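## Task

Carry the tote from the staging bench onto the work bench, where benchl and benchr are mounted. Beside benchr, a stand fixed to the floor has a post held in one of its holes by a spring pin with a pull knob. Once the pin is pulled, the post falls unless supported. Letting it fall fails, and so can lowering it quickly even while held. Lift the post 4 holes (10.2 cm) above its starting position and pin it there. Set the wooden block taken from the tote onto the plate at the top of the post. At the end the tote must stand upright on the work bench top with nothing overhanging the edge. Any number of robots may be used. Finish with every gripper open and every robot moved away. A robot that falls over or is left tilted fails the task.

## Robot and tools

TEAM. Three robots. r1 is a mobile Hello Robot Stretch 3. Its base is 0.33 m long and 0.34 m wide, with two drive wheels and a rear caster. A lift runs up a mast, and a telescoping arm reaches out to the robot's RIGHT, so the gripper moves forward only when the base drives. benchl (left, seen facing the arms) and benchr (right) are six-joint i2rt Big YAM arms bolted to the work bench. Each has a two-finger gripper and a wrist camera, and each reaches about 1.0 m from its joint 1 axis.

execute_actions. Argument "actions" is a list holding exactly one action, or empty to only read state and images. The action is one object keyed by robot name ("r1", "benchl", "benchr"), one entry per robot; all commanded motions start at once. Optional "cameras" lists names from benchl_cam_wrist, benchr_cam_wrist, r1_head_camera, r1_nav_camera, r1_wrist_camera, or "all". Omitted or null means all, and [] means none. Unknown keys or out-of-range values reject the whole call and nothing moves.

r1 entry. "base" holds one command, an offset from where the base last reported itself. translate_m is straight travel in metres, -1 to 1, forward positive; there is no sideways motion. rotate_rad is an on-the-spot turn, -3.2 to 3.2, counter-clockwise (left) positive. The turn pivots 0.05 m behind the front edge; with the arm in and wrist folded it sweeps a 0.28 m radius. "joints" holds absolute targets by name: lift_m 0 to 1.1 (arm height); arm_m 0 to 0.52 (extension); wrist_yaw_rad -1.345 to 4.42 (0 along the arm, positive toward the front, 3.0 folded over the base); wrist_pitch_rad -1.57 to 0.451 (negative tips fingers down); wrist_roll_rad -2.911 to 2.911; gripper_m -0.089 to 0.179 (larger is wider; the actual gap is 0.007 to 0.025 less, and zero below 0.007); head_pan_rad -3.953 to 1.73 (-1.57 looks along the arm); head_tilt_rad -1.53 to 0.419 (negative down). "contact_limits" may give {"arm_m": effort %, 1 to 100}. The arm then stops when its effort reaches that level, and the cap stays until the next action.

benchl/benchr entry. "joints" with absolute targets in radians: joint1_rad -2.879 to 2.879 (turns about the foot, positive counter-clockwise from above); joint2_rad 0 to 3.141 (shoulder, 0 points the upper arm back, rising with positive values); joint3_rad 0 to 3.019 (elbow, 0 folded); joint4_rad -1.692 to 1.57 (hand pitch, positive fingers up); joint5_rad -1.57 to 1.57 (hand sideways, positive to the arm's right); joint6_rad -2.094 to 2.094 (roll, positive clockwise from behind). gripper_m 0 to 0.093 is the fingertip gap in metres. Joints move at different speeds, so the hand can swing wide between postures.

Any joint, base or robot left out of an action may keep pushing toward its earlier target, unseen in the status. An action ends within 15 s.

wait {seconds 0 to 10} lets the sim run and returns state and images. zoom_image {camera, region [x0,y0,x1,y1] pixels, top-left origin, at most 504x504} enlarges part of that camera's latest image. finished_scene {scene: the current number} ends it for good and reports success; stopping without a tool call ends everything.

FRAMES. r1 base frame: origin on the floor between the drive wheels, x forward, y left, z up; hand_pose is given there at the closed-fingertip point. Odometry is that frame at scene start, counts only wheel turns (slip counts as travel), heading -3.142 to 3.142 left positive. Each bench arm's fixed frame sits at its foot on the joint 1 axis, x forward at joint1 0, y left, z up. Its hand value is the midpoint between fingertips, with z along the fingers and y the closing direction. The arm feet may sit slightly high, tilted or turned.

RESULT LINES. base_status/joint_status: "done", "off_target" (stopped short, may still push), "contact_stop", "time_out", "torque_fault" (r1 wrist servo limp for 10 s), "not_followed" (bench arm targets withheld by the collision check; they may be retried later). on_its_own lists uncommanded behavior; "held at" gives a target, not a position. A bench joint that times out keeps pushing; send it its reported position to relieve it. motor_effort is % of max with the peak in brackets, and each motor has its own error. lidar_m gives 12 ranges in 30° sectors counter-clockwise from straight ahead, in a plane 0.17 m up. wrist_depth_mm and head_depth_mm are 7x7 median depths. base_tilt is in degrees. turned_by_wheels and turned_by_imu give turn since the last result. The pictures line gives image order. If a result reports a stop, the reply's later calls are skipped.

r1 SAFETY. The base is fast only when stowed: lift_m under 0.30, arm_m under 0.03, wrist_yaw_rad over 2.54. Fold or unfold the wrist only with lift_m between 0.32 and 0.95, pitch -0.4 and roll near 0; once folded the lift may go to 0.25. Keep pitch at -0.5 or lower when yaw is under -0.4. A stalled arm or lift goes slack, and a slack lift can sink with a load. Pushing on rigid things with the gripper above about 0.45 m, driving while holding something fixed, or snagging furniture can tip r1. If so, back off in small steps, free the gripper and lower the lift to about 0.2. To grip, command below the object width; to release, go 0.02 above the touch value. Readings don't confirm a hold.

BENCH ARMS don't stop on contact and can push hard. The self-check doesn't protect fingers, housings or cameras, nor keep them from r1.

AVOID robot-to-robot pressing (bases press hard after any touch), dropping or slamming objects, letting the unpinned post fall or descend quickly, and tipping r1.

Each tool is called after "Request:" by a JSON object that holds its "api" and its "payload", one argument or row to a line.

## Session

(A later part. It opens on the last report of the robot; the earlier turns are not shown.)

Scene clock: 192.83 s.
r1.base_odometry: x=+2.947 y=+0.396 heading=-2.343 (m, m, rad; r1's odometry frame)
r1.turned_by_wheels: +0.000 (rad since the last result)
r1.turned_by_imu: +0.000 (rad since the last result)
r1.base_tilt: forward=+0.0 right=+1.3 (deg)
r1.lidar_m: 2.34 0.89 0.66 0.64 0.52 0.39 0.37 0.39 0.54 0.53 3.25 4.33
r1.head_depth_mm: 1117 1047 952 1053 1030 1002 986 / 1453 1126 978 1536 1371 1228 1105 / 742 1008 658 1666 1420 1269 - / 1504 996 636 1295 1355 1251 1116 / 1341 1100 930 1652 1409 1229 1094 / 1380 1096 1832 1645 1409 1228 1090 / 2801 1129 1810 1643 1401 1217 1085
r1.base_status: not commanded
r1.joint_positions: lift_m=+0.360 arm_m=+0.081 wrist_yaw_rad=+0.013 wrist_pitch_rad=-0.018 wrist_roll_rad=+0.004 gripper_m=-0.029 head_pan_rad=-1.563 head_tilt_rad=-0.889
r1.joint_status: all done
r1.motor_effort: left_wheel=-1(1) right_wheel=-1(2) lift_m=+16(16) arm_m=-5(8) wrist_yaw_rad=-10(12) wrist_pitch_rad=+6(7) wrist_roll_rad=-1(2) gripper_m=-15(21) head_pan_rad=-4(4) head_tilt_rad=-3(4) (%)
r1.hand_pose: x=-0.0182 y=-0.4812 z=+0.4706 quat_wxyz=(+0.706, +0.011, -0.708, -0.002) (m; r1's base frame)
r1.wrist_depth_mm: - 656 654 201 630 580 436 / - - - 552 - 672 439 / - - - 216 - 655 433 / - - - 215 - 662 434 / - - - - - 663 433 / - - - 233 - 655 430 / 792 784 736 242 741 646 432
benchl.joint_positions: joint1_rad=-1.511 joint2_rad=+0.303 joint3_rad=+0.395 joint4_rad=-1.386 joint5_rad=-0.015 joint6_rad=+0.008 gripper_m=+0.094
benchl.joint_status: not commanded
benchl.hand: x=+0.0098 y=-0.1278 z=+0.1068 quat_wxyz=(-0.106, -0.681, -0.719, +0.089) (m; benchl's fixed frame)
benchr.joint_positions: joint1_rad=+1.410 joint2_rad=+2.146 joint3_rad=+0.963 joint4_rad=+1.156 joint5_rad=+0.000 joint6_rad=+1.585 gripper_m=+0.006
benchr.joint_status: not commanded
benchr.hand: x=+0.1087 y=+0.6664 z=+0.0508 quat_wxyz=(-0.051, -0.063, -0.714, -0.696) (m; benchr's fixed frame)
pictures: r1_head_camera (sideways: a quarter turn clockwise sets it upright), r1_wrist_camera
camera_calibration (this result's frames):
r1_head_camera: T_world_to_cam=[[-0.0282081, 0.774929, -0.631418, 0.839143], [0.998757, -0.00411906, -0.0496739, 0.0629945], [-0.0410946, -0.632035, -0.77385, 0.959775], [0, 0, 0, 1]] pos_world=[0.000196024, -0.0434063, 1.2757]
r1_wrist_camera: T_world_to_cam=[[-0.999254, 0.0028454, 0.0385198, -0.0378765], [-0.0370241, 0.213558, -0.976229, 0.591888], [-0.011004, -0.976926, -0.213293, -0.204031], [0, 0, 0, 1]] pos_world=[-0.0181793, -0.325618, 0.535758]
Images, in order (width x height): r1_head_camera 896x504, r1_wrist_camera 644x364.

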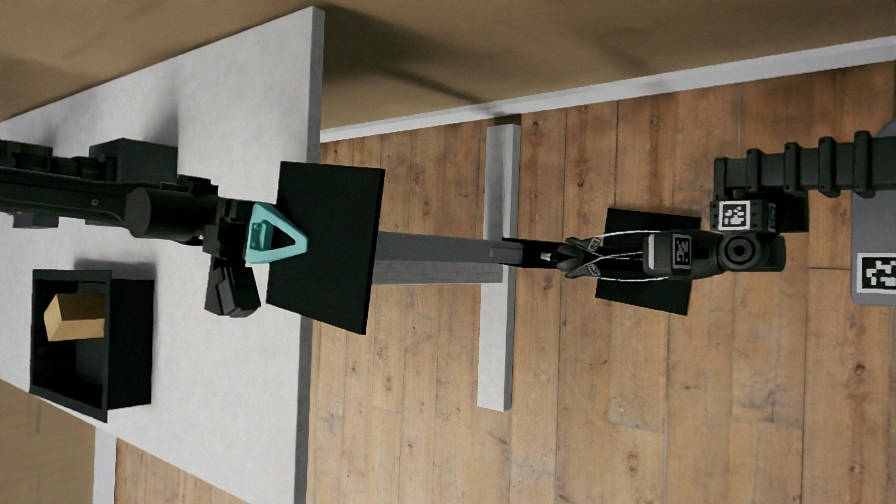

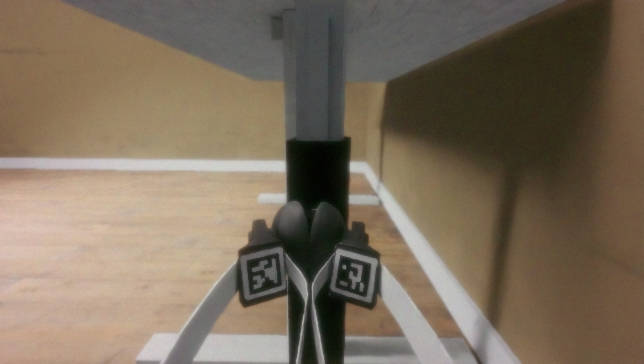

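Request:
{"api": "execute_actions", "payload": {
  "actions": [
    {"r1":{"joints":{"gripper_m":0.07}},"benchr":{"joints":{"joint2_rad":2.125,"joint4_rad":1.165,"joint6_rad":1.585}}}
  ],
  "cameras": []
}}

Request:
{"api": "execute_actions", "payload": {
  "actions": [
    {"r1":{"joints":{"arm_m":0.122,"wrist_yaw_rad":0.02}}}
  ],
  "cameras": []
}}

Request:
{"api": "execute_actions", "payload": {
  "actions": [
    {"r1":{"joints":{"gripper_m":-0.05}}}
  ],
  "cameras": ["r1_wrist_camera"]
}}

Request:
{"api": "execute_actions", "payload": {
  "actions": [
    {"r1":{"joints":{"arm_m":0.097}}}
  ],
  "cameras": ["r1_wrist_camera"]
}}

Scene clock: 195.13 s.
r1.base_odometry: x=+2.947 y=+0.396 heading=-2.343 (m, m, rad; r1's odometry frame)
r1.turned_by_wheels: +0.000 (rad since the last result)
r1.turned_by_imu: +0.000 (rad since the last result)
r1.base_tilt: forward=-0.1 right=+1.3 (deg)
r1.lidar_m: 2.35 0.89 0.66 0.64 0.52 0.39 0.37 0.39 0.54 0.53 3.23 4.33
r1.head_depth_mm: 1114 1046 952 1052 1023 1006 983 / 1468 1121 976 1525 1375 1225 1102 / 742 1005 656 1659 1427 1273 - / 1494 993 635 1294 1331 1242 1111 / 1339 1096 929 1654 1413 1236 1097 / 1388 1093 1820 1647 1411 1238 1088 / 2791 1128 1809 1634 1403 1218 1081
r1.base_status: not commanded
r1.joint_positions: lift_m=+0.360 arm_m=+0.080 wrist_yaw_rad=+0.003 wrist_pitch_rad=-0.018 wrist_roll_rad=+0.004 gripper_m=+0.070 head_pan_rad=-1.563 head_tilt_rad=-0.889
r1.joint_status: all done
r1.motor_effort: left_wheel=-2(2) right_wheel=+2(2) lift_m=+16(16) arm_m=-3(5) wrist_yaw_rad=-3(10) wrist_pitch_rad=+6(6) wrist_roll_rad=-1(1) gripper_m=+0(81) head_pan_rad=-4(4) head_tilt_rad=-3(4) (%)
r1.hand_pose: x=-0.0206 y=-0.4811 z=+0.4706 quat_wxyz=(+0.706, +0.008, -0.708, -0.005) (m; r1's base frame)
r1.wrist_depth_mm: - 674 645 201 635 569 430 / - - - 210 - 647 432 / - - - 212 - 650 426 / - - - 215 - 650 428 / - - - 222 - 647 432 / - - 985 234 - 641 427 / 796 749 738 242 727 591 426
benchl.joint_positions: joint1_rad=-1.511 joint2_rad=+0.303 joint3_rad=+0.395 joint4_rad=-1.386 joint5_rad=-0.015 joint6_rad=+0.008 gripper_m=+0.094
benchl.joint_status: not commanded
benchl.hand: x=+0.0098 y=-0.1278 z=+0.1068 quat_wxyz=(-0.106, -0.681, -0.719, +0.089) (m; benchl's fixed frame)
benchr.joint_positions: joint1_rad=+1.410 joint2_rad=+2.146 joint3_rad=+0.963 joint4_rad=+1.156 joint5_rad=+0.000 joint6_rad=+1.586 gripper_m=+0.006
benchr.joint_status: all done
benchr.hand: x=+0.1087 y=+0.6664 z=+0.0508 quat_wxyz=(-0.051, -0.063, -0.714, -0.696) (m; benchr's fixed frame)
pictures: none
No camera images: the call's "cameras" was empty. Leave "cameras" out to get every camera's image.

Scene clock: 196.50 s.
r1.base_odometry: x=+2.947 y=+0.396 heading=-2.343 (m, m, rad; r1's odometry frame)
r1.turned_by_wheels: +0.000 (rad since the last result)
r1.turned_by_imu: +0.000 (rad since the last result)
r1.base_tilt: forward=+0.0 right=+1.3 (deg)
r1.lidar_m: 2.34 0.89 0.66 0.64 0.52 0.39 0.38 0.39 0.54 0.53 3.22 4.31
r1.head_depth_mm: 1115 1051 953 1050 1025 1007 985 / 1461 1129 977 1526 1373 1223 1102 / 740 1005 656 1680 1429 1293 - / 1501 996 634 1296 1327 1226 1112 / 1340 1101 930 1648 1416 1233 1093 / 1387 1096 1826 1642 1410 1228 1091 / 2771 1130 1807 1627 1407 1223 1085
r1.base_status: not commanded
r1.joint_positions: lift_m=+0.360 arm_m=+0.122 wrist_yaw_rad=+0.017 wrist_pitch_rad=-0.018 wrist_roll_rad=+0.004 gripper_m=+0.070 head_pan_rad=-1.563 head_tilt_rad=-0.889
r1.joint_status: all done
r1.motor_effort: left_wheel=-2(3) right_wheel=+3(3) lift_m=+16(16) arm_m=+3(5) wrist_yaw_rad=+1(3) wrist_pitch_rad=+6(6) wrist_roll_rad=-1(1) gripper_m=+0(0) head_pan_rad=-4(4) head_tilt_rad=-3(3) (%)
r1.hand_pose: x=-0.0170 y=-0.5224 z=+0.4706 quat_wxyz=(+0.706, +0.013, -0.708, +0.000) (m; r1's base frame)
r1.wrist_depth_mm: - 664 653 161 639 584 438 / - - - 166 - 664 435 / - - - 171 - 668 439 / - - - 172 - 662 439 / - - - 176 - 670 436 / - - 985 183 - 649 436 / 779 779 796 193 803 619 435
benchl.joint_positions: joint1_rad=-1.511 joint2_rad=+0.303 joint3_rad=+0.395 joint4_rad=-1.386 joint5_rad=-0.015 joint6_rad=+0.008 gripper_m=+0.094
benchl.joint_status: not commanded
benchl.hand: x=+0.0098 y=-0.1278 z=+0.1068 quat_wxyz=(-0.106, -0.681, -0.719, +0.089) (m; benchl's fixed frame)
benchr.joint_positions: joint1_rad=+1.410 joint2_rad=+2.146 joint3_rad=+0.963 joint4_rad=+1.156 joint5_rad=+0.000 joint6_rad=+1.586 gripper_m=+0.006
benchr.joint_status: not commanded
benchr.hand: x=+0.1087 y=+0.6664 z=+0.0508 quat_wxyz=(-0.051, -0.063, -0.714, -0.696) (m; benchr's fixed frame)
pictures: none
No camera images: the call's "cameras" was empty. Leave "cameras" out to get every camera's image.

Scene clock: 198.20 s.
r1.base_odometry: x=+2.947 y=+0.396 heading=-2.344 (m, m, rad; r1's odometry frame)
r1.turned_by_wheels: +0.000 (rad since the last result)
r1.turned_by_imu: +0.000 (rad since the last result)
r1.base_tilt: forward=-0.1 right=+1.3 (deg)
r1.lidar_m: 2.34 0.89 0.66 0.64 0.52 0.39 0.37 0.39 0.54 0.53 3.23 4.33
r1.head_depth_mm: 1119 1051 955 1050 1023 1005 986 / 1462 1127 981 1521 1377 1223 1106 / 745 1004 657 1665 1427 1286 - / 1496 996 635 1300 1351 1216 1119 / 1336 1098 926 1658 1423 1231 1097 / 1391 1092 1827 1649 1411 1231 1089 / 2770 1129 1823 1631 1389 1230 1085
r1.base_status: not commanded
r1.joint_positions: lift_m=+0.360 arm_m=+0.122 wrist_yaw_rad=+0.008 wrist_pitch_rad=-0.017 wrist_roll_rad=+0.003 gripper_m=-0.049 head_pan_rad=-1.563 head_tilt_rad=-0.889
r1.joint_status: all done
r1.motor_effort: left_wheel=-4(4) right_wheel=+5(6) lift_m=+16(16) arm_m=+3(3) wrist_yaw_rad=+10(9) wrist_pitch_rad=+6(6) wrist_roll_rad=-1(1) gripper_m=-31(99) head_pan_rad=-3(4) head_tilt_rad=-3(3) (%)
r1.hand_pose: x=-0.0195 y=-0.5225 z=+0.4706 quat_wxyz=(+0.706, +0.009, -0.708, -0.004) (m; r1's base frame)
r1.wrist_depth_mm: - 660 661 162 626 570 435 / - - - 168 - 646 432 / - - - 172 - 662 431 / - - - 170 - 645 433 / - - - 176 - 631 428 / - - 948 181 958 645 428 / 799 787 801 193 814 632 432
benchl.joint_positions: joint1_rad=-1.511 joint2_rad=+0.303 joint3_rad=+0.395 joint4_rad=-1.386 joint5_rad=-0.015 joint6_rad=+0.008 gripper_m=+0.094
benchl.joint_status: not commanded
benchl.hand: x=+0.0098 y=-0.1278 z=+0.1068 quat_wxyz=(-0.106, -0.681, -0.719, +0.089) (m; benchl's fixed frame)
benchr.joint_positions: joint1_rad=+1.410 joint2_rad=+2.146 joint3_rad=+0.963 joint4_rad=+1.156 joint5_rad=+0.000 joint6_rad=+1.586 gripper_m=+0.006
benchr.joint_status: not commanded
benchr.hand: x=+0.1087 y=+0.6664 z=+0.0508 quat_wxyz=(-0.051, -0.063, -0.714, -0.696) (m; benchr's fixed frame)
pictures: r1_wrist_camera
camera_calibration (this result's frames):
r1_wrist_camera: T_world_to_cam=[[-0.999198, 0.00794684, 0.0392475, -0.0367435], [-0.036648, 0.213516, -0.976252, 0.600696], [-0.0161381, -0.976907, -0.213053, -0.244506], [0, 0, 0, 1]] pos_world=[-0.0186455, -0.366826, 0.53578]
Images, in order (width x height): r1_wrist_camera 644x364.

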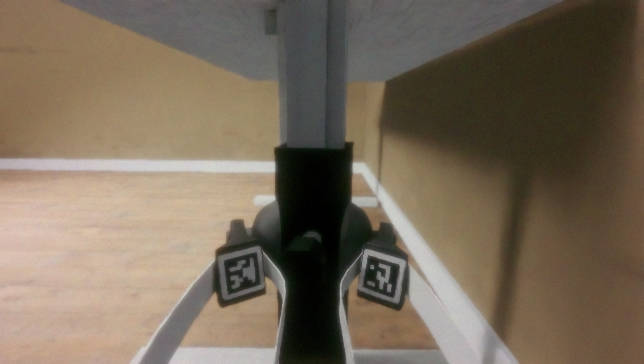

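Scene clock: 199.40 s.
r1.base_odometry: x=+2.947 y=+0.396 heading=-2.343 (m, m, rad; r1's odometry frame)
r1.turned_by_wheels: +0.000 (rad since the last result)
r1.turned_by_imu: +0.000 (rad since the last result)
r1.base_tilt: forward=-0.1 right=+1.3 (deg)
r1.lidar_m: 2.34 0.89 0.66 0.64 0.52 0.39 0.38 0.39 0.54 0.53 3.24 4.34
r1.head_depth_mm: 1114 1046 950 1047 1030 1006 989 / 1458 1119 974 1523 1373 1223 1106 / 742 1006 659 1663 1427 1291 - / 1500 991 638 1295 1353 1252 1115 / 1338 1099 927 1648 1418 1232 1093 / 1387 1091 1815 1646 1411 1226 1088 / 2807 1128 1813 1638 1403 1221 1085
r1.base_status: not commanded
r1.joint_positions: lift_m=+0.360 arm_m=+0.098 wrist_yaw_rad=+0.023 wrist_pitch_rad=-0.006 wrist_roll_rad=+0.003 gripper_m=-0.043 head_pan_rad=-1.563 head_tilt_rad=-0.889
r1.joint_status: all done
r1.on_its_own: gripper_m is held at -0.044, not at your -0.050, by its stall guard, which is still easing
r1.motor_effort: left_wheel=-1(4) right_wheel=+0(5) lift_m=+16(16) arm_m=-8(11) wrist_yaw_rad=-3(9) wrist_pitch_rad=+2(6) wrist_roll_rad=-1(1) gripper_m=-23(30) head_pan_rad=-4(4) head_tilt_rad=-3(3) (%)
r1.hand_pose: x=-0.0156 y=-0.4988 z=+0.4736 quat_wxyz=(+0.706, +0.010, -0.708, +0.006) (m; r1's base frame)
r1.wrist_depth_mm: - 633 609 185 606 587 446 / - - - 192 - 677 445 / - - - 197 - 677 442 / - - - 197 - 668 437 / - - - 199 - 673 439 / - - - 210 995 663 440 / 787 800 806 221 807 667 437
benchl.joint_positions: joint1_rad=-1.511 joint2_rad=+0.303 joint3_rad=+0.395 joint4_rad=-1.386 joint5_rad=-0.015 joint6_rad=+0.008 gripper_m=+0.094
benchl.joint_status: not commanded
benchl.hand: x=+0.0098 y=-0.1278 z=+0.1068 quat_wxyz=(-0.106, -0.681, -0.719, +0.089) (m; benchl's fixed frame)
benchr.joint_positions: joint1_rad=+1.410 joint2_rad=+2.147 joint3_rad=+0.962 joint4_rad=+1.155 joint5_rad=+0.000 joint6_rad=+1.588 gripper_m=+0.006
benchr.joint_status: not commanded
benchr.hand: x=+0.1086 y=+0.6659 z=+0.0493 quat_wxyz=(-0.050, -0.064, -0.715, -0.695) (m; benchr's fixed frame)
pictures: r1_wrist_camera
camera_calibration (this result's frames):
r1_wrist_camera: T_world_to_cam=[[-0.99921, -0.0068922, 0.0391395, -0.0404803], [-0.0397251, 0.201688, -0.978644, 0.593852], [-0.00114894, -0.979426, -0.201802, -0.227075], [0, 0, 0, 1]] pos_world=[-0.0171184, -0.342454, 0.53693]
Images, in order (width x height): r1_wrist_camera 644x364.

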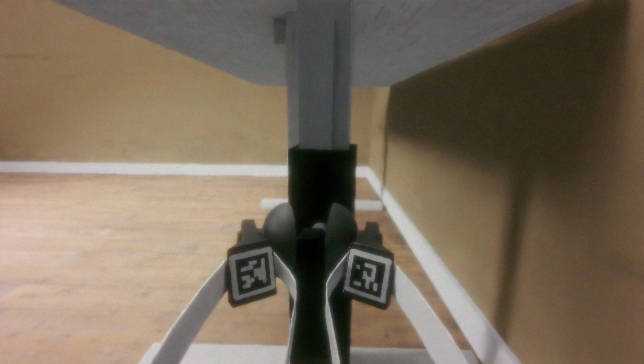

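Request:
{"api": "execute_actions", "payload": {
  "actions": [
    {"r1":{"joints":{"arm_m":0.088,"gripper_m":-0.03}}}
  ],
  "cameras": ["r1_wrist_camera"]
}}

Request:
{"api": "execute_actions", "payload": {
  "actions": [
    {"benchr":{"joints":{"joint2_rad":2.0,"joint3_rad":0.98,"joint4_rad":1.06}}}
  ],
  "cameras": ["r1_wrist_camera"]
}}

Scene clock: 201.17 s.
r1.base_odometry: x=+2.947 y=+0.396 heading=-2.343 (m, m, rad; r1's odometry frame)
r1.turned_by_wheels: +0.000 (rad since the last result)
r1.turned_by_imu: +0.000 (rad since the last result)
r1.base_tilt: forward=+0.0 right=+1.3 (deg)
r1.lidar_m: 2.34 0.89 0.66 0.64 0.52 0.39 0.37 0.39 0.54 0.53 3.24 4.31
r1.head_depth_mm: 1119 1053 951 1052 1027 1010 989 / 1460 1125 974 1530 1374 1224 1102 / 745 1005 659 1659 1427 1269 - / 1496 998 638 1294 1357 1246 1115 / 1341 1094 933 1658 1416 1223 1092 / 1389 1091 1821 1648 1406 1228 1087 / 2793 1128 1802 1633 1410 1222 1085
r1.base_status: not commanded
r1.joint_positions: lift_m=+0.360 arm_m=+0.089 wrist_yaw_rad=+0.023 wrist_pitch_rad=-0.006 wrist_roll_rad=+0.003 gripper_m=-0.029 head_pan_rad=-1.563 head_tilt_rad=-0.889
r1.joint_status: all done
r1.motor_effort: left_wheel=-1(1) right_wheel=+1(1) lift_m=+16(16) arm_m=-5(9) wrist_yaw_rad=-2(3) wrist_pitch_rad=+2(2) wrist_roll_rad=-1(1) gripper_m=-17(29) head_pan_rad=-4(4) head_tilt_rad=-3(4) (%)
r1.hand_pose: x=-0.0156 y=-0.4896 z=+0.4736 quat_wxyz=(+0.706, +0.010, -0.708, +0.006) (m; r1's base frame)
r1.wrist_depth_mm: - 626 607 195 598 605 444 / - - - 203 - 682 442 / - - - 212 - 665 441 / - - - 206 - 672 436 / - - - - - 667 440 / - - - 221 973 670 436 / 785 830 808 231 803 681 439
benchl.joint_positions: joint1_rad=-1.511 joint2_rad=+0.303 joint3_rad=+0.395 joint4_rad=-1.386 joint5_rad=-0.015 joint6_rad=+0.008 gripper_m=+0.094
benchl.joint_status: not commanded
benchl.hand: x=+0.0098 y=-0.1278 z=+0.1068 quat_wxyz=(-0.106, -0.681, -0.719, +0.089) (m; benchl's fixed frame)
benchr.joint_positions: joint1_rad=+1.410 joint2_rad=+2.147 joint3_rad=+0.962 joint4_rad=+1.155 joint5_rad=+0.000 joint6_rad=+1.588 gripper_m=+0.006
benchr.joint_status: not commanded
benchr.hand: x=+0.1086 y=+0.6659 z=+0.0493 quat_wxyz=(-0.050, -0.064, -0.715, -0.695) (m; benchr's fixed frame)
pictures: r1_wrist_camera
camera_calibration (this result's frames):
r1_wrist_camera: T_world_to_cam=[[-0.99921, -0.00689243, 0.0391397, -0.0404168], [-0.0397253, 0.201688, -0.978644, 0.59199], [-0.00114875, -0.979426, -0.201802, -0.218034], [0, 0, 0, 1]] pos_world=[-0.0171184, -0.333224, 0.53693]
Images, in order (width x height): r1_wrist_camera 644x364.

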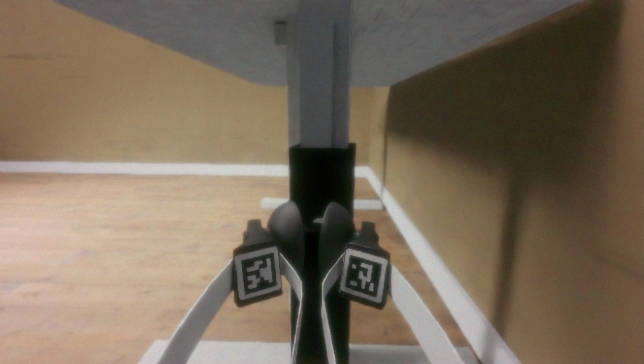

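Scene clock: 201.93 s.
r1.base_odometry: x=+2.947 y=+0.396 heading=-2.343 (m, m, rad; r1's odometry frame)
r1.turned_by_wheels: +0.000 (rad since the last result)
r1.turned_by_imu: +0.000 (rad since the last result)
r1.base_tilt: forward=+0.0 right=+1.3 (deg)
r1.lidar_m: 2.33 0.89 0.66 0.64 0.52 0.39 0.37 0.39 0.54 0.53 3.22 4.35
r1.head_depth_mm: 1117 1049 954 1048 1027 1006 986 / 1464 1121 977 1518 1368 1217 1106 / 730 1034 655 1677 1425 1264 - / 1499 993 644 1300 1353 1256 1116 / 1340 1102 926 1648 1412 1232 1091 / 1394 1091 1825 1654 1410 1230 1091 / 2782 1128 1807 1652 1402 1224 1088
r1.base_status: not commanded
r1.joint_positions: lift_m=+0.360 arm_m=+0.088 wrist_yaw_rad=+0.022 wrist_pitch_rad=-0.006 wrist_roll_rad=+0.003 gripper_m=-0.029 head_pan_rad=-1.563 head_tilt_rad=-0.889
r1.joint_status: not commanded
r1.motor_effort: left_wheel=-3(3) right_wheel=+3(3) lift_m=+16(16) arm_m=-4(6) wrist_yaw_rad=-2(3) wrist_pitch_rad=+2(2) wrist_roll_rad=+0(1) gripper_m=-16(17) head_pan_rad=-4(4) head_tilt_rad=-3(4) (%)
r1.hand_pose: x=-0.0158 y=-0.4894 z=+0.4736 quat_wxyz=(+0.706, +0.010, -0.708, +0.005) (m; r1's base frame)
r1.wrist_depth_mm: - 617 610 195 606 583 435 / - - - 206 - 676 439 / - - - 219 - 668 440 / - - - 207 - 661 445 / - - - - - 660 440 / - - - 224 - 654 437 / 794 820 799 233 797 663 431
benchl.joint_positions: joint1_rad=-1.511 joint2_rad=+0.303 joint3_rad=+0.395 joint4_rad=-1.386 joint5_rad=-0.015 joint6_rad=+0.008 gripper_m=+0.094
benchl.joint_status: not commanded
benchl.hand: x=+0.0098 y=-0.1278 z=+0.1068 quat_wxyz=(-0.106, -0.681, -0.719, +0.089) (m; benchl's fixed frame)
benchr.joint_positions: joint1_rad=+1.410 joint2_rad=+2.108 joint3_rad=+0.956 joint4_rad=+1.073 joint5_rad=-0.001 joint6_rad=+1.584 gripper_m=+0.007
benchr.joint_status: all done
benchr.hand: x=+0.1085 y=+0.6660 z=+0.0529 quat_wxyz=(-0.050, -0.064, -0.731, -0.677) (m; benchr's fixed frame)
pictures: r1_wrist_camera
camera_calibration (this result's frames):
r1_wrist_camera: T_world_to_cam=[[-0.99921, -0.00576694, 0.0393295, -0.0402432], [-0.039684, 0.201727, -0.978638, 0.591963], [-0.00229008, -0.979425, -0.201796, -0.217895], [0, 0, 0, 1]] pos_world=[-0.0172189, -0.333059, 0.536929]
Images, in order (width x height): r1_wrist_camera 644x364.

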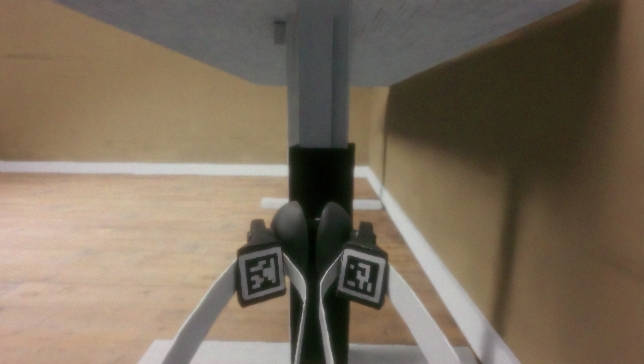

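Request:
{"api": "execute_actions", "payload": {
  "actions": [
    {"r1":{"joints":{"gripper_m":0.07,"lift_m":0.354}},"benchr":{"joints":{"joint2_rad":2.13,"joint3_rad":1.0,"joint4_rad":1.18}}}
  ],
  "cameras": []
}}

Request:
{"api": "execute_actions", "payload": {
  "actions": [
    {"r1":{"joints":{"arm_m":0.118}}}
  ],
  "cameras": []
}}

Request:
{"api": "execute_actions", "payload": {
  "actions": [
    {"r1":{"joints":{"gripper_m":-0.07}}}
  ],
  "cameras": ["r1_wrist_camera"]
}}

Request:
{"api": "execute_actions", "payload": {
  "actions": [
    {"r1":{"joints":{"arm_m":0.093}}}
  ],
  "cameras": ["r1_wrist_camera"]
}}

Request:
{"api": "execute_actions", "payload": {
  "actions": [
    {"benchr":{"joints":{"joint2_rad":2.03,"joint3_rad":0.99,"joint4_rad":1.11}}}
  ],
  "cameras": ["r1_head_camera"]
}}

Request:
{"api": "zoom_image", "payload": {
  "camera": "r1_head_camera",
  "region": [480,200,640,310]
}}

Scene clock: 204.57 s.
r1.base_odometry: x=+2.947 y=+0.396 heading=-2.343 (m, m, rad; r1's odometry frame)
r1.turned_by_wheels: +0.000 (rad since the last result)
r1.turned_by_imu: +0.000 (rad since the last result)
r1.base_tilt: forward=+0.0 right=+1.3 (deg)
r1.lidar_m: 2.34 0.89 0.66 0.64 0.52 0.39 0.37 0.39 0.54 0.53 3.24 4.33
r1.head_depth_mm: 1115 1045 948 1048 1031 1003 986 / 1465 1122 980 1521 1368 1225 1099 / 742 1035 657 1669 1430 1272 - / 1499 995 646 1295 1328 1246 1117 / 1337 1095 926 1662 1414 1233 1091 / 1388 1089 1833 1660 1404 1230 1086 / 2780 1132 1817 1636 1395 1223 1087
r1.base_status: not commanded
r1.joint_positions: lift_m=+0.355 arm_m=+0.088 wrist_yaw_rad=+0.022 wrist_pitch_rad=-0.016 wrist_roll_rad=+0.003 gripper_m=+0.070 head_pan_rad=-1.563 head_tilt_rad=-0.889
r1.joint_status: all done
r1.motor_effort: left_wheel=-2(3) right_wheel=+3(3) lift_m=+14(17) arm_m=-3(4) wrist_yaw_rad=-2(2) wrist_pitch_rad=+5(5) wrist_roll_rad=-1(1) gripper_m=+1(82) head_pan_rad=-4(4) head_tilt_rad=-3(3) (%)
r1.hand_pose: x=-0.0159 y=-0.4891 z=+0.4651 quat_wxyz=(+0.706, +0.014, -0.708, +0.002) (m; r1's base frame)
r1.wrist_depth_mm: - 774 667 195 658 593 446 / - - - 203 - 675 439 / - - - 204 - 679 444 / - - - 207 - 658 437 / - - - 211 - 674 430 / - - 971 222 - 676 438 / 770 792 720 233 787 611 437
benchl.joint_positions: joint1_rad=-1.511 joint2_rad=+0.303 joint3_rad=+0.395 joint4_rad=-1.386 joint5_rad=-0.015 joint6_rad=+0.008 gripper_m=+0.094
benchl.joint_status: not commanded
benchl.hand: x=+0.0098 y=-0.1278 z=+0.1068 quat_wxyz=(-0.106, -0.681, -0.719, +0.089) (m; benchl's fixed frame)
benchr.joint_positions: joint1_rad=+1.410 joint2_rad=+2.140 joint3_rad=+0.956 joint4_rad=+1.148 joint5_rad=-0.001 joint6_rad=+1.589 gripper_m=+0.006
benchr.joint_status: all done
benchr.hand: x=+0.1083 y=+0.6645 z=+0.0501 quat_wxyz=(-0.049, -0.064, -0.717, -0.692) (m; benchr's fixed frame)
pictures: none
No camera images: the call's "cameras" was empty. Leave "cameras" out to get every camera's image.

Scene clock: 205.77 s.
r1.base_odometry: x=+2.947 y=+0.396 heading=-2.343 (m, m, rad; r1's odometry frame)
r1.turned_by_wheels: +0.000 (rad since the last result)
r1.turned_by_imu: +0.000 (rad since the last result)
r1.base_tilt: forward=+0.0 right=+1.3 (deg)
r1.lidar_m: 2.34 0.89 0.66 0.64 0.52 0.39 0.37 0.39 0.54 0.53 3.22 4.34
r1.head_depth_mm: 1119 1055 951 1050 1027 1005 989 / 1448 1124 974 1524 1374 1221 1101 / 739 1035 654 1672 1421 1294 - / 1508 993 647 1302 1327 1227 1112 / 1341 1097 927 1659 1411 1239 1091 / 1384 1090 1814 1656 1411 1220 1088 / 2805 1127 1813 1634 1402 1230 1085
r1.base_status: not commanded
r1.joint_positions: lift_m=+0.355 arm_m=+0.118 wrist_yaw_rad=+0.022 wrist_pitch_rad=-0.016 wrist_roll_rad=+0.003 gripper_m=+0.070 head_pan_rad=-1.563 head_tilt_rad=-0.889
r1.joint_status: all done
r1.motor_effort: left_wheel=-2(2) right_wheel=+3(3) lift_m=+14(14) arm_m=+3(3) wrist_yaw_rad=-2(2) wrist_pitch_rad=+5(5) wrist_roll_rad=-1(1) gripper_m=+0(1) head_pan_rad=-4(4) head_tilt_rad=-4(4) (%)
r1.hand_pose: x=-0.0159 y=-0.5184 z=+0.4650 quat_wxyz=(+0.706, +0.014, -0.708, +0.002) (m; r1's base frame)
r1.wrist_depth_mm: - 795 667 166 656 592 445 / - - - 171 - 677 444 / - - - 176 - 674 450 / - - - 176 - 674 437 / - - - 179 - 672 436 / - - 961 189 - 680 440 / 781 808 801 196 775 611 436
benchl.joint_positions: joint1_rad=-1.511 joint2_rad=+0.303 joint3_rad=+0.395 joint4_rad=-1.386 joint5_rad=-0.015 joint6_rad=+0.008 gripper_m=+0.094
benchl.joint_status: not commanded
benchl.hand: x=+0.0098 y=-0.1278 z=+0.1068 quat_wxyz=(-0.106, -0.681, -0.719, +0.089) (m; benchl's fixed frame)
benchr.joint_positions: joint1_rad=+1.410 joint2_rad=+2.140 joint3_rad=+0.956 joint4_rad=+1.148 joint5_rad=-0.001 joint6_rad=+1.589 gripper_m=+0.006
benchr.joint_status: not commanded
benchr.hand: x=+0.1083 y=+0.6645 z=+0.0501 quat_wxyz=(-0.049, -0.064, -0.717, -0.692) (m; benchr's fixed frame)
pictures: none
No camera images: the call's "cameras" was empty. Leave "cameras" out to get every camera's image.

Scene clock: 207.67 s.
r1.base_odometry: x=+2.947 y=+0.396 heading=-2.343 (m, m, rad; r1's odometry frame)
r1.turned_by_wheels: +0.000 (rad since the last result)
r1.turned_by_imu: +0.000 (rad since the last result)
r1.base_tilt: forward=+0.0 right=+1.3 (deg)
r1.lidar_m: 2.33 0.89 0.66 0.64 0.52 0.39 0.37 0.39 0.54 0.53 3.24 4.32
r1.head_depth_mm: 1118 1049 958 1049 1029 1011 985 / 1456 1121 979 1532 1376 1220 1100 / 743 1007 659 1670 1425 1289 - / 1506 992 646 1296 1345 1225 1114 / 1335 1097 931 1656 1413 1236 1093 / 1394 1089 1826 1655 1405 1227 1089 / 2780 1128 1812 1648 1398 1226 1083
r1.base_status: not commanded
r1.joint_positions: lift_m=+0.355 arm_m=+0.118 wrist_yaw_rad=+0.006 wrist_pitch_rad=-0.017 wrist_roll_rad=-0.001 gripper_m=-0.068 head_pan_rad=-1.563 head_tilt_rad=-0.889
r1.joint_status: all done
r1.motor_effort: left_wheel=-3(3) right_wheel=+2(5) lift_m=+15(14) arm_m=+3(3) wrist_yaw_rad=+10(10) wrist_pitch_rad=+6(5) wrist_roll_rad=+0(1) gripper_m=-37(99) head_pan_rad=-4(3) head_tilt_rad=-3(3) (%)
r1.hand_pose: x=-0.0198 y=-0.5184 z=+0.4648 quat_wxyz=(+0.708, +0.009, -0.707, -0.004) (m; r1's base frame)
r1.wrist_depth_mm: - 793 685 166 674 570 436 / - - - 172 - 650 435 / - - - 173 - 650 435 / - - - 175 - 651 428 / - - - 155 - 651 430 / - 989 955 189 963 655 425 / 775 776 788 199 762 634 422
benchl.joint_positions: joint1_rad=-1.511 joint2_rad=+0.303 joint3_rad=+0.395 joint4_rad=-1.386 joint5_rad=-0.015 joint6_rad=+0.008 gripper_m=+0.094
benchl.joint_status: not commanded
benchl.hand: x=+0.0098 y=-0.1278 z=+0.1068 quat_wxyz=(-0.106, -0.681, -0.719, +0.089) (m; benchl's fixed frame)
benchr.joint_positions: joint1_rad=+1.410 joint2_rad=+2.140 joint3_rad=+0.956 joint4_rad=+1.148 joint5_rad=-0.001 joint6_rad=+1.589 gripper_m=+0.006
benchr.joint_status: not commanded
benchr.hand: x=+0.1083 y=+0.6645 z=+0.0501 quat_wxyz=(-0.049, -0.064, -0.717, -0.692) (m; benchr's fixed frame)
pictures: r1_wrist_camera
camera_calibration (this result's frames):
r1_wrist_camera: T_world_to_cam=[[-0.999018, 0.00911158, 0.043368, -0.0381669], [-0.0404293, 0.213333, -0.976143, 0.593873], [-0.018146, -0.976937, -0.212755, -0.242024], [0, 0, 0, 1]] pos_world=[-0.0185113, -0.362787, 0.529868]
Images, in order (width x height): r1_wrist_camera 644x364.

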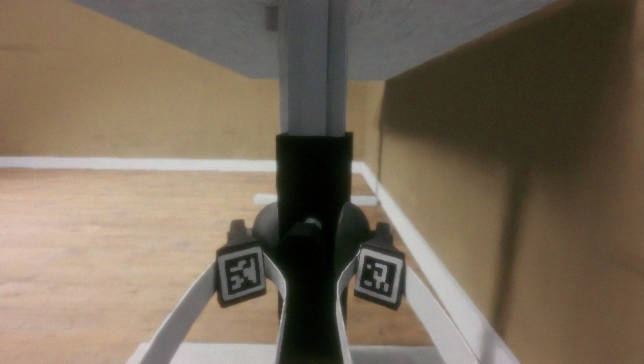

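Scene clock: 209.07 s.
r1.base_odometry: x=+2.947 y=+0.396 heading=-2.343 (m, m, rad; r1's odometry frame)
r1.turned_by_wheels: +0.000 (rad since the last result)
r1.turned_by_imu: +0.000 (rad since the last result)
r1.base_tilt: forward=+0.0 right=+1.4 (deg)
r1.lidar_m: 2.34 0.89 0.66 0.64 0.52 0.39 0.37 0.39 0.54 0.53 3.23 4.37
r1.head_depth_mm: 1115 1044 953 1047 1025 1005 989 / 1457 1121 976 1522 1373 1224 1100 / 740 1005 657 1668 1427 1288 - / 1499 994 647 1307 1353 1251 1119 / 1258 1095 925 1665 1424 1234 1091 / 1385 1092 1826 1649 1408 1225 1091 / 2799 1130 1812 1636 1398 1233 1087
r1.base_status: not commanded
r1.joint_positions: lift_m=+0.354 arm_m=+0.094 wrist_yaw_rad=+0.022 wrist_pitch_rad=-0.013 wrist_roll_rad=-0.001 gripper_m=-0.062 head_pan_rad=-1.563 head_tilt_rad=-0.890
r1.joint_status: all done
r1.on_its_own: gripper_m is held at -0.063, not at your -0.070, by its stall guard, which is still easing
r1.motor_effort: left_wheel=-2(3) right_wheel=+2(5) lift_m=+16(16) arm_m=-6(17) wrist_yaw_rad=-2(10) wrist_pitch_rad=+4(6) wrist_roll_rad=+0(0) gripper_m=-29(37) head_pan_rad=-4(4) head_tilt_rad=-3(3) (%)
r1.hand_pose: x=-0.0157 y=-0.4945 z=+0.4658 quat_wxyz=(+0.708, +0.013, -0.706, +0.003) (m; r1's base frame)
r1.wrist_depth_mm: - 759 652 189 640 593 444 / - - - 198 - 679 447 / - - - 200 - 676 442 / - - - 200 - 667 441 / - - - 171 - 653 435 / - - - 217 - 666 432 / 766 763 731 227 799 657 438
benchl.joint_positions: joint1_rad=-1.511 joint2_rad=+0.303 joint3_rad=+0.395 joint4_rad=-1.386 joint5_rad=-0.015 joint6_rad=+0.008 gripper_m=+0.094
benchl.joint_status: not commanded
benchl.hand: x=+0.0098 y=-0.1278 z=+0.1068 quat_wxyz=(-0.106, -0.681, -0.719, +0.089) (m; benchl's fixed frame)
benchr.joint_positions: joint1_rad=+1.410 joint2_rad=+2.140 joint3_rad=+0.956 joint4_rad=+1.148 joint5_rad=-0.001 joint6_rad=+1.589 gripper_m=+0.006
benchr.joint_status: not commanded
benchr.hand: x=+0.1083 y=+0.6645 z=+0.0501 quat_wxyz=(-0.049, -0.064, -0.717, -0.692) (m; benchr's fixed frame)
pictures: r1_wrist_camera
camera_calibration (this result's frames):
r1_wrist_camera: T_world_to_cam=[[-0.999034, -0.00671838, 0.0434214, -0.0421832], [-0.0438672, 0.208605, -0.977016, 0.587899], [-0.00249397, -0.977977, -0.208699, -0.220489], [0, 0, 0, 1]] pos_world=[-0.0169028, -0.338556, 0.530203]
Images, in order (width x height): r1_wrist_camera 644x364.

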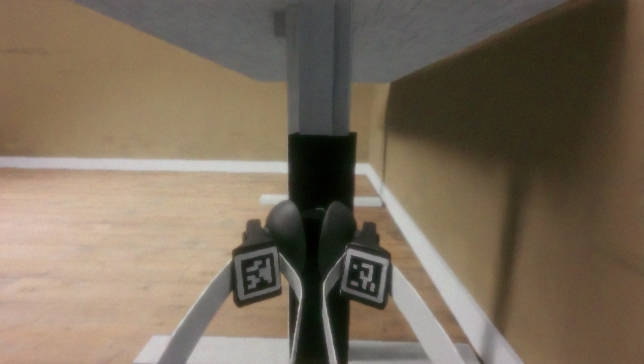

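Scene clock: 209.73 s.
r1.base_odometry: x=+2.947 y=+0.396 heading=-2.343 (m, m, rad; r1's odometry frame)
r1.turned_by_wheels: +0.000 (rad since the last result)
r1.turned_by_imu: +0.000 (rad since the last result)
r1.base_tilt: forward=+0.0 right=+1.3 (deg)
r1.lidar_m: 2.33 0.89 0.66 0.64 0.52 0.39 0.37 0.39 0.54 0.53 3.24 4.33
r1.head_depth_mm: 1109 1043 948 1044 1028 1006 982 / 1447 1118 977 1521 1366 1223 1104 / 735 1002 654 1673 1419 1292 - / 1491 988 646 1298 1358 1249 1114 / 1256 1095 925 1660 1418 1221 1089 / 1394 1085 1826 1637 1400 1229 1089 / 2795 1127 1823 1633 1399 1225 1088
r1.base_status: not commanded
r1.joint_positions: lift_m=+0.354 arm_m=+0.094 wrist_yaw_rad=+0.022 wrist_pitch_rad=-0.013 wrist_roll_rad=-0.001 gripper_m=-0.059 head_pan_rad=-1.563 head_tilt_rad=-0.890
r1.joint_status: not commanded
r1.on_its_own: gripper_m is held at -0.060, not at your -0.070, by its stall guard, which is still easing
r1.motor_effort: left_wheel=-2(2) right_wheel=+3(3) lift_m=+16(16) arm_m=-6(6) wrist_yaw_rad=-2(2) wrist_pitch_rad=+4(4) wrist_roll_rad=+0(1) gripper_m=-28(28) head_pan_rad=-4(4) head_tilt_rad=-3(3) (%)
r1.hand_pose: x=-0.0157 y=-0.4945 z=+0.4658 quat_wxyz=(+0.708, +0.013, -0.706, +0.003) (m; r1's base frame)
r1.wrist_depth_mm: - 770 666 189 648 586 447 / - - - 195 - 673 437 / - - - 200 - 672 444 / - - - 201 - 665 438 / - - - 171 - 661 433 / - - - 218 - 669 432 / 792 791 751 227 788 652 440
benchl.joint_positions: joint1_rad=-1.511 joint2_rad=+0.303 joint3_rad=+0.395 joint4_rad=-1.386 joint5_rad=-0.015 joint6_rad=+0.008 gripper_m=+0.094
benchl.joint_status: not commanded
benchl.hand: x=+0.0098 y=-0.1278 z=+0.1068 quat_wxyz=(-0.106, -0.681, -0.719, +0.089) (m; benchl's fixed frame)
benchr.joint_positions: joint1_rad=+1.410 joint2_rad=+2.121 joint3_rad=+0.956 joint4_rad=+1.110 joint5_rad=-0.001 joint6_rad=+1.587 gripper_m=+0.006
benchr.joint_status: all done
benchr.hand: x=+0.1085 y=+0.6655 z=+0.0529 quat_wxyz=(-0.049, -0.064, -0.724, -0.685) (m; benchr's fixed frame)
pictures: r1_head_camera (sideways: a quarter turn clockwise sets it upright)
camera_calibration (this result's frames):
r1_head_camera: T_world_to_cam=[[-0.0281056, 0.775786, -0.63037, 0.837777], [0.998756, -0.00419232, -0.0496898, 0.063015], [-0.0411913, -0.630983, -0.774703, 0.960884], [0, 0, 0, 1]] pos_world=[0.000189658, -0.0433701, 1.27564]
Images, in order (width x height): r1_head_camera 896x504.

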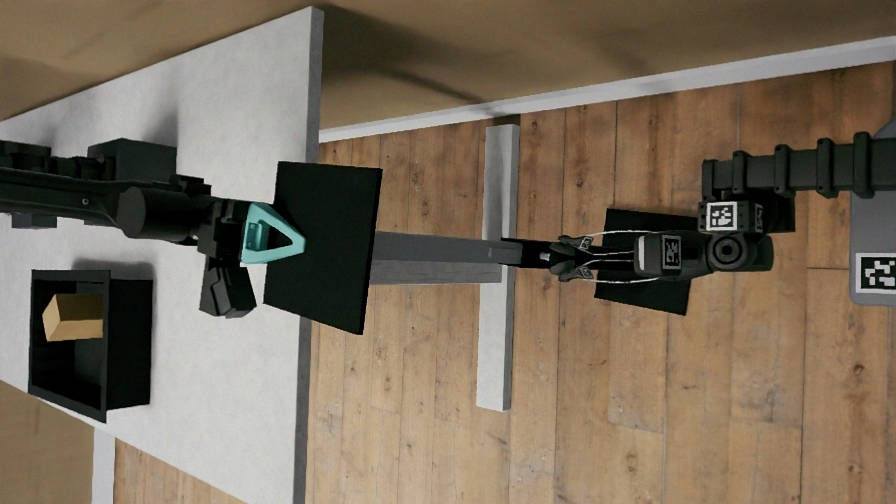

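Region (480, 200, 640, 310) of r1_head_camera's 896x504 image, scaled by 3.150, with more detail than that image has; it fills the top 346 rows of this view, and the rest is white.

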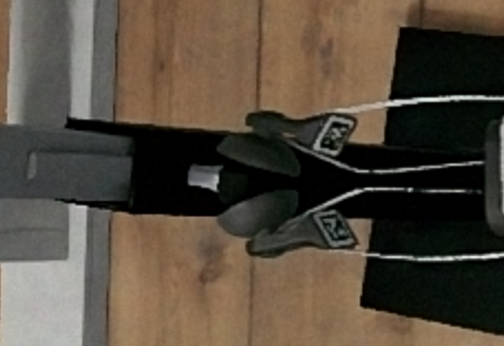

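Request:
{"api": "execute_actions", "payload": {
  "actions": [
    {"r1":{"joints":{"gripper_m":0.07,"lift_m":0.358}},"benchr":{"joints":{"joint2_rad":2.105,"joint4_rad":1.15}}}
  ],
  "cameras": []
}}

Request:
{"api": "execute_actions", "payload": {
  "actions": [
    {"r1":{"joints":{"arm_m":0.112}}}
  ],
  "cameras": []
}}

Request:
{"api": "execute_actions", "payload": {
  "actions": [
    {"r1":{"joints":{"gripper_m":-0.06}}}
  ],
  "cameras": ["r1_wrist_camera"]
}}

Request:
{"api": "execute_actions", "payload": {
  "actions": [
    {"r1":{"joints":{"arm_m":0.096}}}
  ],
  "cameras": ["r1_wrist_camera","r1_head_camera"]
}}

Request:
{"api": "zoom_image", "payload": {
  "camera": "r1_head_camera",
  "region": [480,200,640,310]
}}

Scene clock: 212.50 s.
r1.base_odometry: x=+2.947 y=+0.396 heading=-2.343 (m, m, rad; r1's odometry frame)
r1.turned_by_wheels: +0.000 (rad since the last result)
r1.turned_by_imu: +0.000 (rad since the last result)
r1.base_tilt: forward=-0.1 right=+1.3 (deg)
r1.lidar_m: 2.33 0.89 0.66 0.64 0.52 0.39 0.38 0.39 0.54 0.53 3.24 4.34
r1.head_depth_mm: 1116 1049 951 1049 1023 1011 980 / 1456 1119 978 1519 1370 1225 1102 / 739 1004 653 1671 1428 1294 - / 1497 988 646 1306 1323 1252 1119 / 1252 1095 924 1660 1412 1235 1093 / 1384 1092 1817 1641 1413 1225 1089 / 2769 1128 1814 1634 1400 1222 1083
r1.base_status: not commanded
r1.joint_positions: lift_m=+0.357 arm_m=+0.093 wrist_yaw_rad=+0.022 wrist_pitch_rad=-0.022 wrist_roll_rad=-0.001 gripper_m=+0.070 head_pan_rad=-1.563 head_tilt_rad=-0.890
r1.joint_status: all done
r1.motor_effort: left_wheel=-2(2) right_wheel=+3(3) lift_m=+35(36) arm_m=-3(6) wrist_yaw_rad=-2(2) wrist_pitch_rad=+7(8) wrist_roll_rad=+1(0) gripper_m=+0(80) head_pan_rad=-4(4) head_tilt_rad=-3(3) (%)
r1.hand_pose: x=-0.0157 y=-0.4939 z=+0.4663 quat_wxyz=(+0.708, +0.016, -0.706, +0.000) (m; r1's base frame)
r1.wrist_depth_mm: - 797 688 190 644 587 444 / - - - 196 - 687 443 / - - - 199 - 681 446 / - - - 202 - 679 441 / - - - 206 - 666 439 / 998 - 964 219 - 676 442 / 765 729 728 228 805 616 437
benchl.joint_positions: joint1_rad=-1.511 joint2_rad=+0.303 joint3_rad=+0.395 joint4_rad=-1.386 joint5_rad=-0.015 joint6_rad=+0.008 gripper_m=+0.094
benchl.joint_status: not commanded
benchl.hand: x=+0.0098 y=-0.1278 z=+0.1068 quat_wxyz=(-0.106, -0.681, -0.719, +0.089) (m; benchl's fixed frame)
benchr.joint_positions: joint1_rad=+1.410 joint2_rad=+2.126 joint3_rad=+0.956 joint4_rad=+1.121 joint5_rad=-0.001 joint6_rad=+1.588 gripper_m=+0.006
benchr.joint_status: all done
benchr.hand: x=+0.1084 y=+0.6653 z=+0.0525 quat_wxyz=(-0.050, -0.064, -0.721, -0.688) (m; benchr's fixed frame)
pictures: none
No camera images: the call's "cameras" was empty. Leave "cameras" out to get every camera's image.

Scene clock: 213.53 s.
r1.base_odometry: x=+2.947 y=+0.396 heading=-2.343 (m, m, rad; r1's odometry frame)
r1.turned_by_wheels: +0.000 (rad since the last result)
r1.turned_by_imu: +0.000 (rad since the last result)
r1.base_tilt: forward=-0.1 right=+1.3 (deg)
r1.lidar_m: 2.33 0.89 0.66 0.64 0.52 0.39 0.37 0.39 0.54 0.53 3.23 4.35
r1.head_depth_mm: 1118 1050 947 1048 1028 1008 987 / 1457 1125 974 1524 1372 1222 1100 / 742 1004 653 1679 1424 1285 - / 1494 993 646 1298 1321 1212 1117 / 1263 1102 925 1660 1410 1229 1091 / 1397 1092 1818 1642 1409 1229 1089 / 2776 1132 1804 1641 1402 1222 1086
r1.base_status: not commanded
r1.joint_positions: lift_m=+0.357 arm_m=+0.112 wrist_yaw_rad=+0.022 wrist_pitch_rad=-0.022 wrist_roll_rad=-0.001 gripper_m=+0.070 head_pan_rad=-1.563 head_tilt_rad=-0.890
r1.joint_status: all done
r1.motor_effort: left_wheel=-2(2) right_wheel=+2(3) lift_m=+35(35) arm_m=+3(4) wrist_yaw_rad=-2(2) wrist_pitch_rad=+7(7) wrist_roll_rad=+0(0) gripper_m=+0(0) head_pan_rad=-4(4) head_tilt_rad=-3(3) (%)
r1.hand_pose: x=-0.0157 y=-0.5122 z=+0.4663 quat_wxyz=(+0.708, +0.016, -0.706, +0.000) (m; r1's base frame)
r1.wrist_depth_mm: - 805 682 171 660 601 448 / - - - 178 - 672 448 / - - - 180 - 668 445 / - - - 182 - 666 438 / - - - 186 - 676 440 / - - 932 198 - 674 434 / 775 760 779 205 803 618 437
benchl.joint_positions: joint1_rad=-1.511 joint2_rad=+0.303 joint3_rad=+0.395 joint4_rad=-1.386 joint5_rad=-0.015 joint6_rad=+0.008 gripper_m=+0.094
benchl.joint_status: not commanded
benchl.hand: x=+0.0098 y=-0.1278 z=+0.1068 quat_wxyz=(-0.106, -0.681, -0.719, +0.089) (m; benchl's fixed frame)
benchr.joint_positions: joint1_rad=+1.410 joint2_rad=+2.126 joint3_rad=+0.956 joint4_rad=+1.121 joint5_rad=-0.001 joint6_rad=+1.588 gripper_m=+0.006
benchr.joint_status: not commanded
benchr.hand: x=+0.1084 y=+0.6653 z=+0.0525 quat_wxyz=(-0.050, -0.064, -0.721, -0.688) (m; benchr's fixed frame)
pictures: none
No camera images: the call's "cameras" was empty. Leave "cameras" out to get every camera's image.

Scene clock: 215.33 s.
r1.base_odometry: x=+2.947 y=+0.396 heading=-2.343 (m, m, rad; r1's odometry frame)
r1.turned_by_wheels: +0.000 (rad since the last result)
r1.turned_by_imu: +0.000 (rad since the last result)
r1.base_tilt: forward=-0.1 right=+1.3 (deg)
r1.lidar_m: 2.34 0.89 0.66 0.64 0.52 0.39 0.37 0.39 0.54 0.53 3.25 4.34
r1.head_depth_mm: 1116 1048 950 1049 1030 1005 985 / 1453 1122 978 1524 1368 1229 1108 / 741 1002 655 1664 1423 1288 - / 1499 991 645 1304 1349 1225 1119 / 1341 1101 930 1654 1419 1230 1093 / 1391 1091 1816 1657 1402 1230 1086 / 2798 1125 1816 1646 1406 1222 1083
r1.base_status: not commanded
r1.joint_positions: lift_m=+0.358 arm_m=+0.111 wrist_yaw_rad=+0.011 wrist_pitch_rad=-0.023 wrist_roll_rad=-0.001 gripper_m=-0.059 head_pan_rad=-1.563 head_tilt_rad=-0.890
r1.joint_status: all done
r1.motor_effort: left_wheel=-3(3) right_wheel=+2(4) lift_m=+35(35) arm_m=+5(4) wrist_yaw_rad=+7(7) wrist_pitch_rad=+7(7) wrist_roll_rad=+1(1) gripper_m=-31(99) head_pan_rad=-4(4) head_tilt_rad=-3(3) (%)
r1.hand_pose: x=-0.0186 y=-0.5121 z=+0.4662 quat_wxyz=(+0.708, +0.012, -0.706, -0.004) (m; r1's base frame)
r1.wrist_depth_mm: - 777 701 171 666 581 438 / - - - 179 - 667 439 / - - - 179 - 643 436 / - - - 181 - 657 439 / - - - 154 - 664 435 / 994 - 974 198 970 634 435 / 759 785 782 206 784 640 424
benchl.joint_positions: joint1_rad=-1.511 joint2_rad=+0.303 joint3_rad=+0.395 joint4_rad=-1.386 joint5_rad=-0.015 joint6_rad=+0.008 gripper_m=+0.094
benchl.joint_status: not commanded
benchl.hand: x=+0.0098 y=-0.1278 z=+0.1068 quat_wxyz=(-0.106, -0.681, -0.719, +0.089) (m; benchl's fixed frame)
benchr.joint_positions: joint1_rad=+1.410 joint2_rad=+2.126 joint3_rad=+0.956 joint4_rad=+1.121 joint5_rad=-0.001 joint6_rad=+1.588 gripper_m=+0.006
benchr.joint_status: not commanded
benchr.hand: x=+0.1084 y=+0.6653 z=+0.0525 quat_wxyz=(-0.050, -0.064, -0.721, -0.688) (m; benchr's fixed frame)
pictures: r1_wrist_camera
camera_calibration (this result's frames):
r1_wrist_camera: T_world_to_cam=[[-0.999042, 0.00407523, 0.0435785, -0.0397452], [-0.0416299, 0.218956, -0.974846, 0.596218], [-0.0135145, -0.975726, -0.218576, -0.232065], [0, 0, 0, 1]] pos_world=[-0.0180228, -0.356815, 0.532229]
Images, in order (width x height): r1_wrist_camera 644x364.

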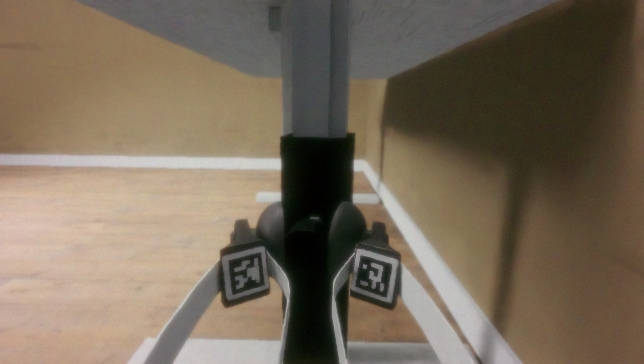

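Scene clock: 216.30 s.
r1.base_odometry: x=+2.947 y=+0.396 heading=-2.343 (m, m, rad; r1's odometry frame)
r1.turned_by_wheels: +0.000 (rad since the last result)
r1.turned_by_imu: +0.000 (rad since the last result)
r1.base_tilt: forward=+0.0 right=+1.3 (deg)
r1.lidar_m: 2.34 0.89 0.66 0.64 0.52 0.39 0.37 0.39 0.54 0.53 3.23 4.35
r1.head_depth_mm: 1115 1047 951 1048 1030 1005 988 / 1451 1118 974 1530 1368 1231 1099 / 733 1001 653 1663 1426 1289 - / 1494 989 644 1301 1322 1256 1110 / 1256 1102 922 1656 1410 1231 1095 / 1389 1091 1824 1658 1410 1227 1086 / 2793 1131 1813 1632 1395 1227 1081
r1.base_status: not commanded
r1.joint_positions: lift_m=+0.358 arm_m=+0.097 wrist_yaw_rad=+0.024 wrist_pitch_rad=-0.020 wrist_roll_rad=-0.001 gripper_m=-0.055 head_pan_rad=-1.563 head_tilt_rad=-0.890
r1.joint_status: all done
r1.on_its_own: gripper_m is held at -0.053, not at your -0.060, by its stall guard, which is still easing
r1.motor_effort: left_wheel=+0(3) right_wheel=-1(2) lift_m=+34(34) arm_m=-8(10) wrist_yaw_rad=-3(6) wrist_pitch_rad=+6(7) wrist_roll_rad=+0(1) gripper_m=-5(31) head_pan_rad=-4(4) head_tilt_rad=-3(3) (%)
r1.hand_pose: x=-0.0154 y=-0.4975 z=+0.4671 quat_wxyz=(+0.708, +0.016, -0.706, +0.001) (m; r1's base frame)
r1.wrist_depth_mm: - 787 677 186 649 589 447 / - - - 194 - 679 444 / - - - 196 - 675 438 / - - - 196 - 674 442 / - - - 164 - 661 435 / - - - 213 - 657 441 / 796 788 733 222 792 663 433
benchl.joint_positions: joint1_rad=-1.511 joint2_rad=+0.303 joint3_rad=+0.395 joint4_rad=-1.386 joint5_rad=-0.015 joint6_rad=+0.008 gripper_m=+0.094
benchl.joint_status: not commanded
benchl.hand: x=+0.0098 y=-0.1278 z=+0.1068 quat_wxyz=(-0.106, -0.681, -0.719, +0.089) (m; benchl's fixed frame)
benchr.joint_positions: joint1_rad=+1.410 joint2_rad=+2.126 joint3_rad=+0.956 joint4_rad=+1.122 joint5_rad=-0.001 joint6_rad=+1.588 gripper_m=+0.006
benchr.joint_status: not commanded
benchr.hand: x=+0.1084 y=+0.6653 z=+0.0527 quat_wxyz=(-0.049, -0.064, -0.721, -0.688) (m; benchr's fixed frame)
pictures: r1_head_camera (sideways: a quarter turn clockwise sets it upright), r1_wrist_camera
camera_calibration (this result's frames):
r1_head_camera: T_world_to_cam=[[-0.0281057, 0.775786, -0.63037, 0.837777], [0.998756, -0.0041922, -0.0496898, 0.063015], [-0.0411912, -0.630983, -0.774703, 0.960884], [0, 0, 0, 1]] pos_world=[0.000189663, -0.0433701, 1.27564]
r1_wrist_camera: T_world_to_cam=[[-0.999018, -0.00824261, 0.0435235, -0.0427557], [-0.0442777, 0.21492, -0.975627, 0.592371], [-0.00131237, -0.976597, -0.215074, -0.219484], [0, 0, 0, 1]] pos_world=[-0.016773, -0.342012, 0.532589]
Images, in order (width x height): r1_head_camera 896x504, r1_wrist_camera 644x364.

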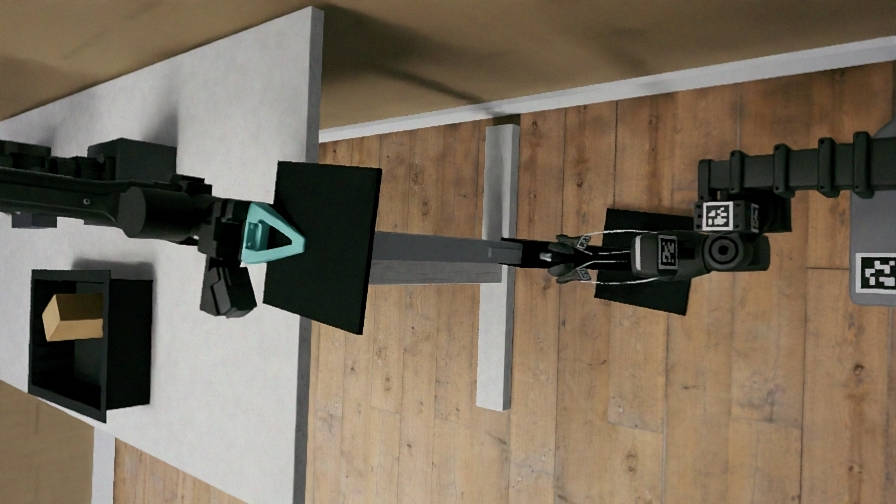

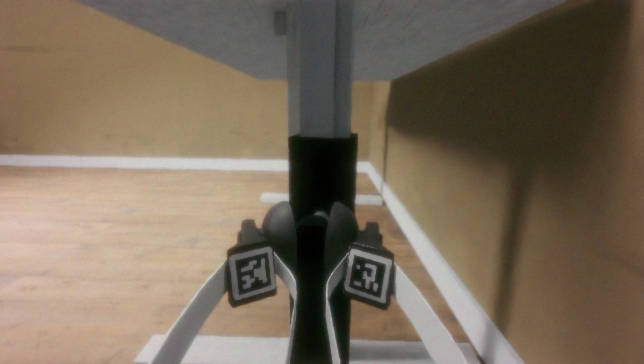

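Region (480, 200, 640, 310) of r1_head_camera's 896x504 image, scaled by 3.150, with more detail than that image has; it fills the top 346 rows of this view, and the rest is white.

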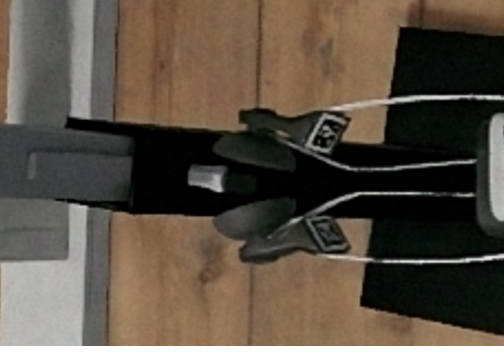

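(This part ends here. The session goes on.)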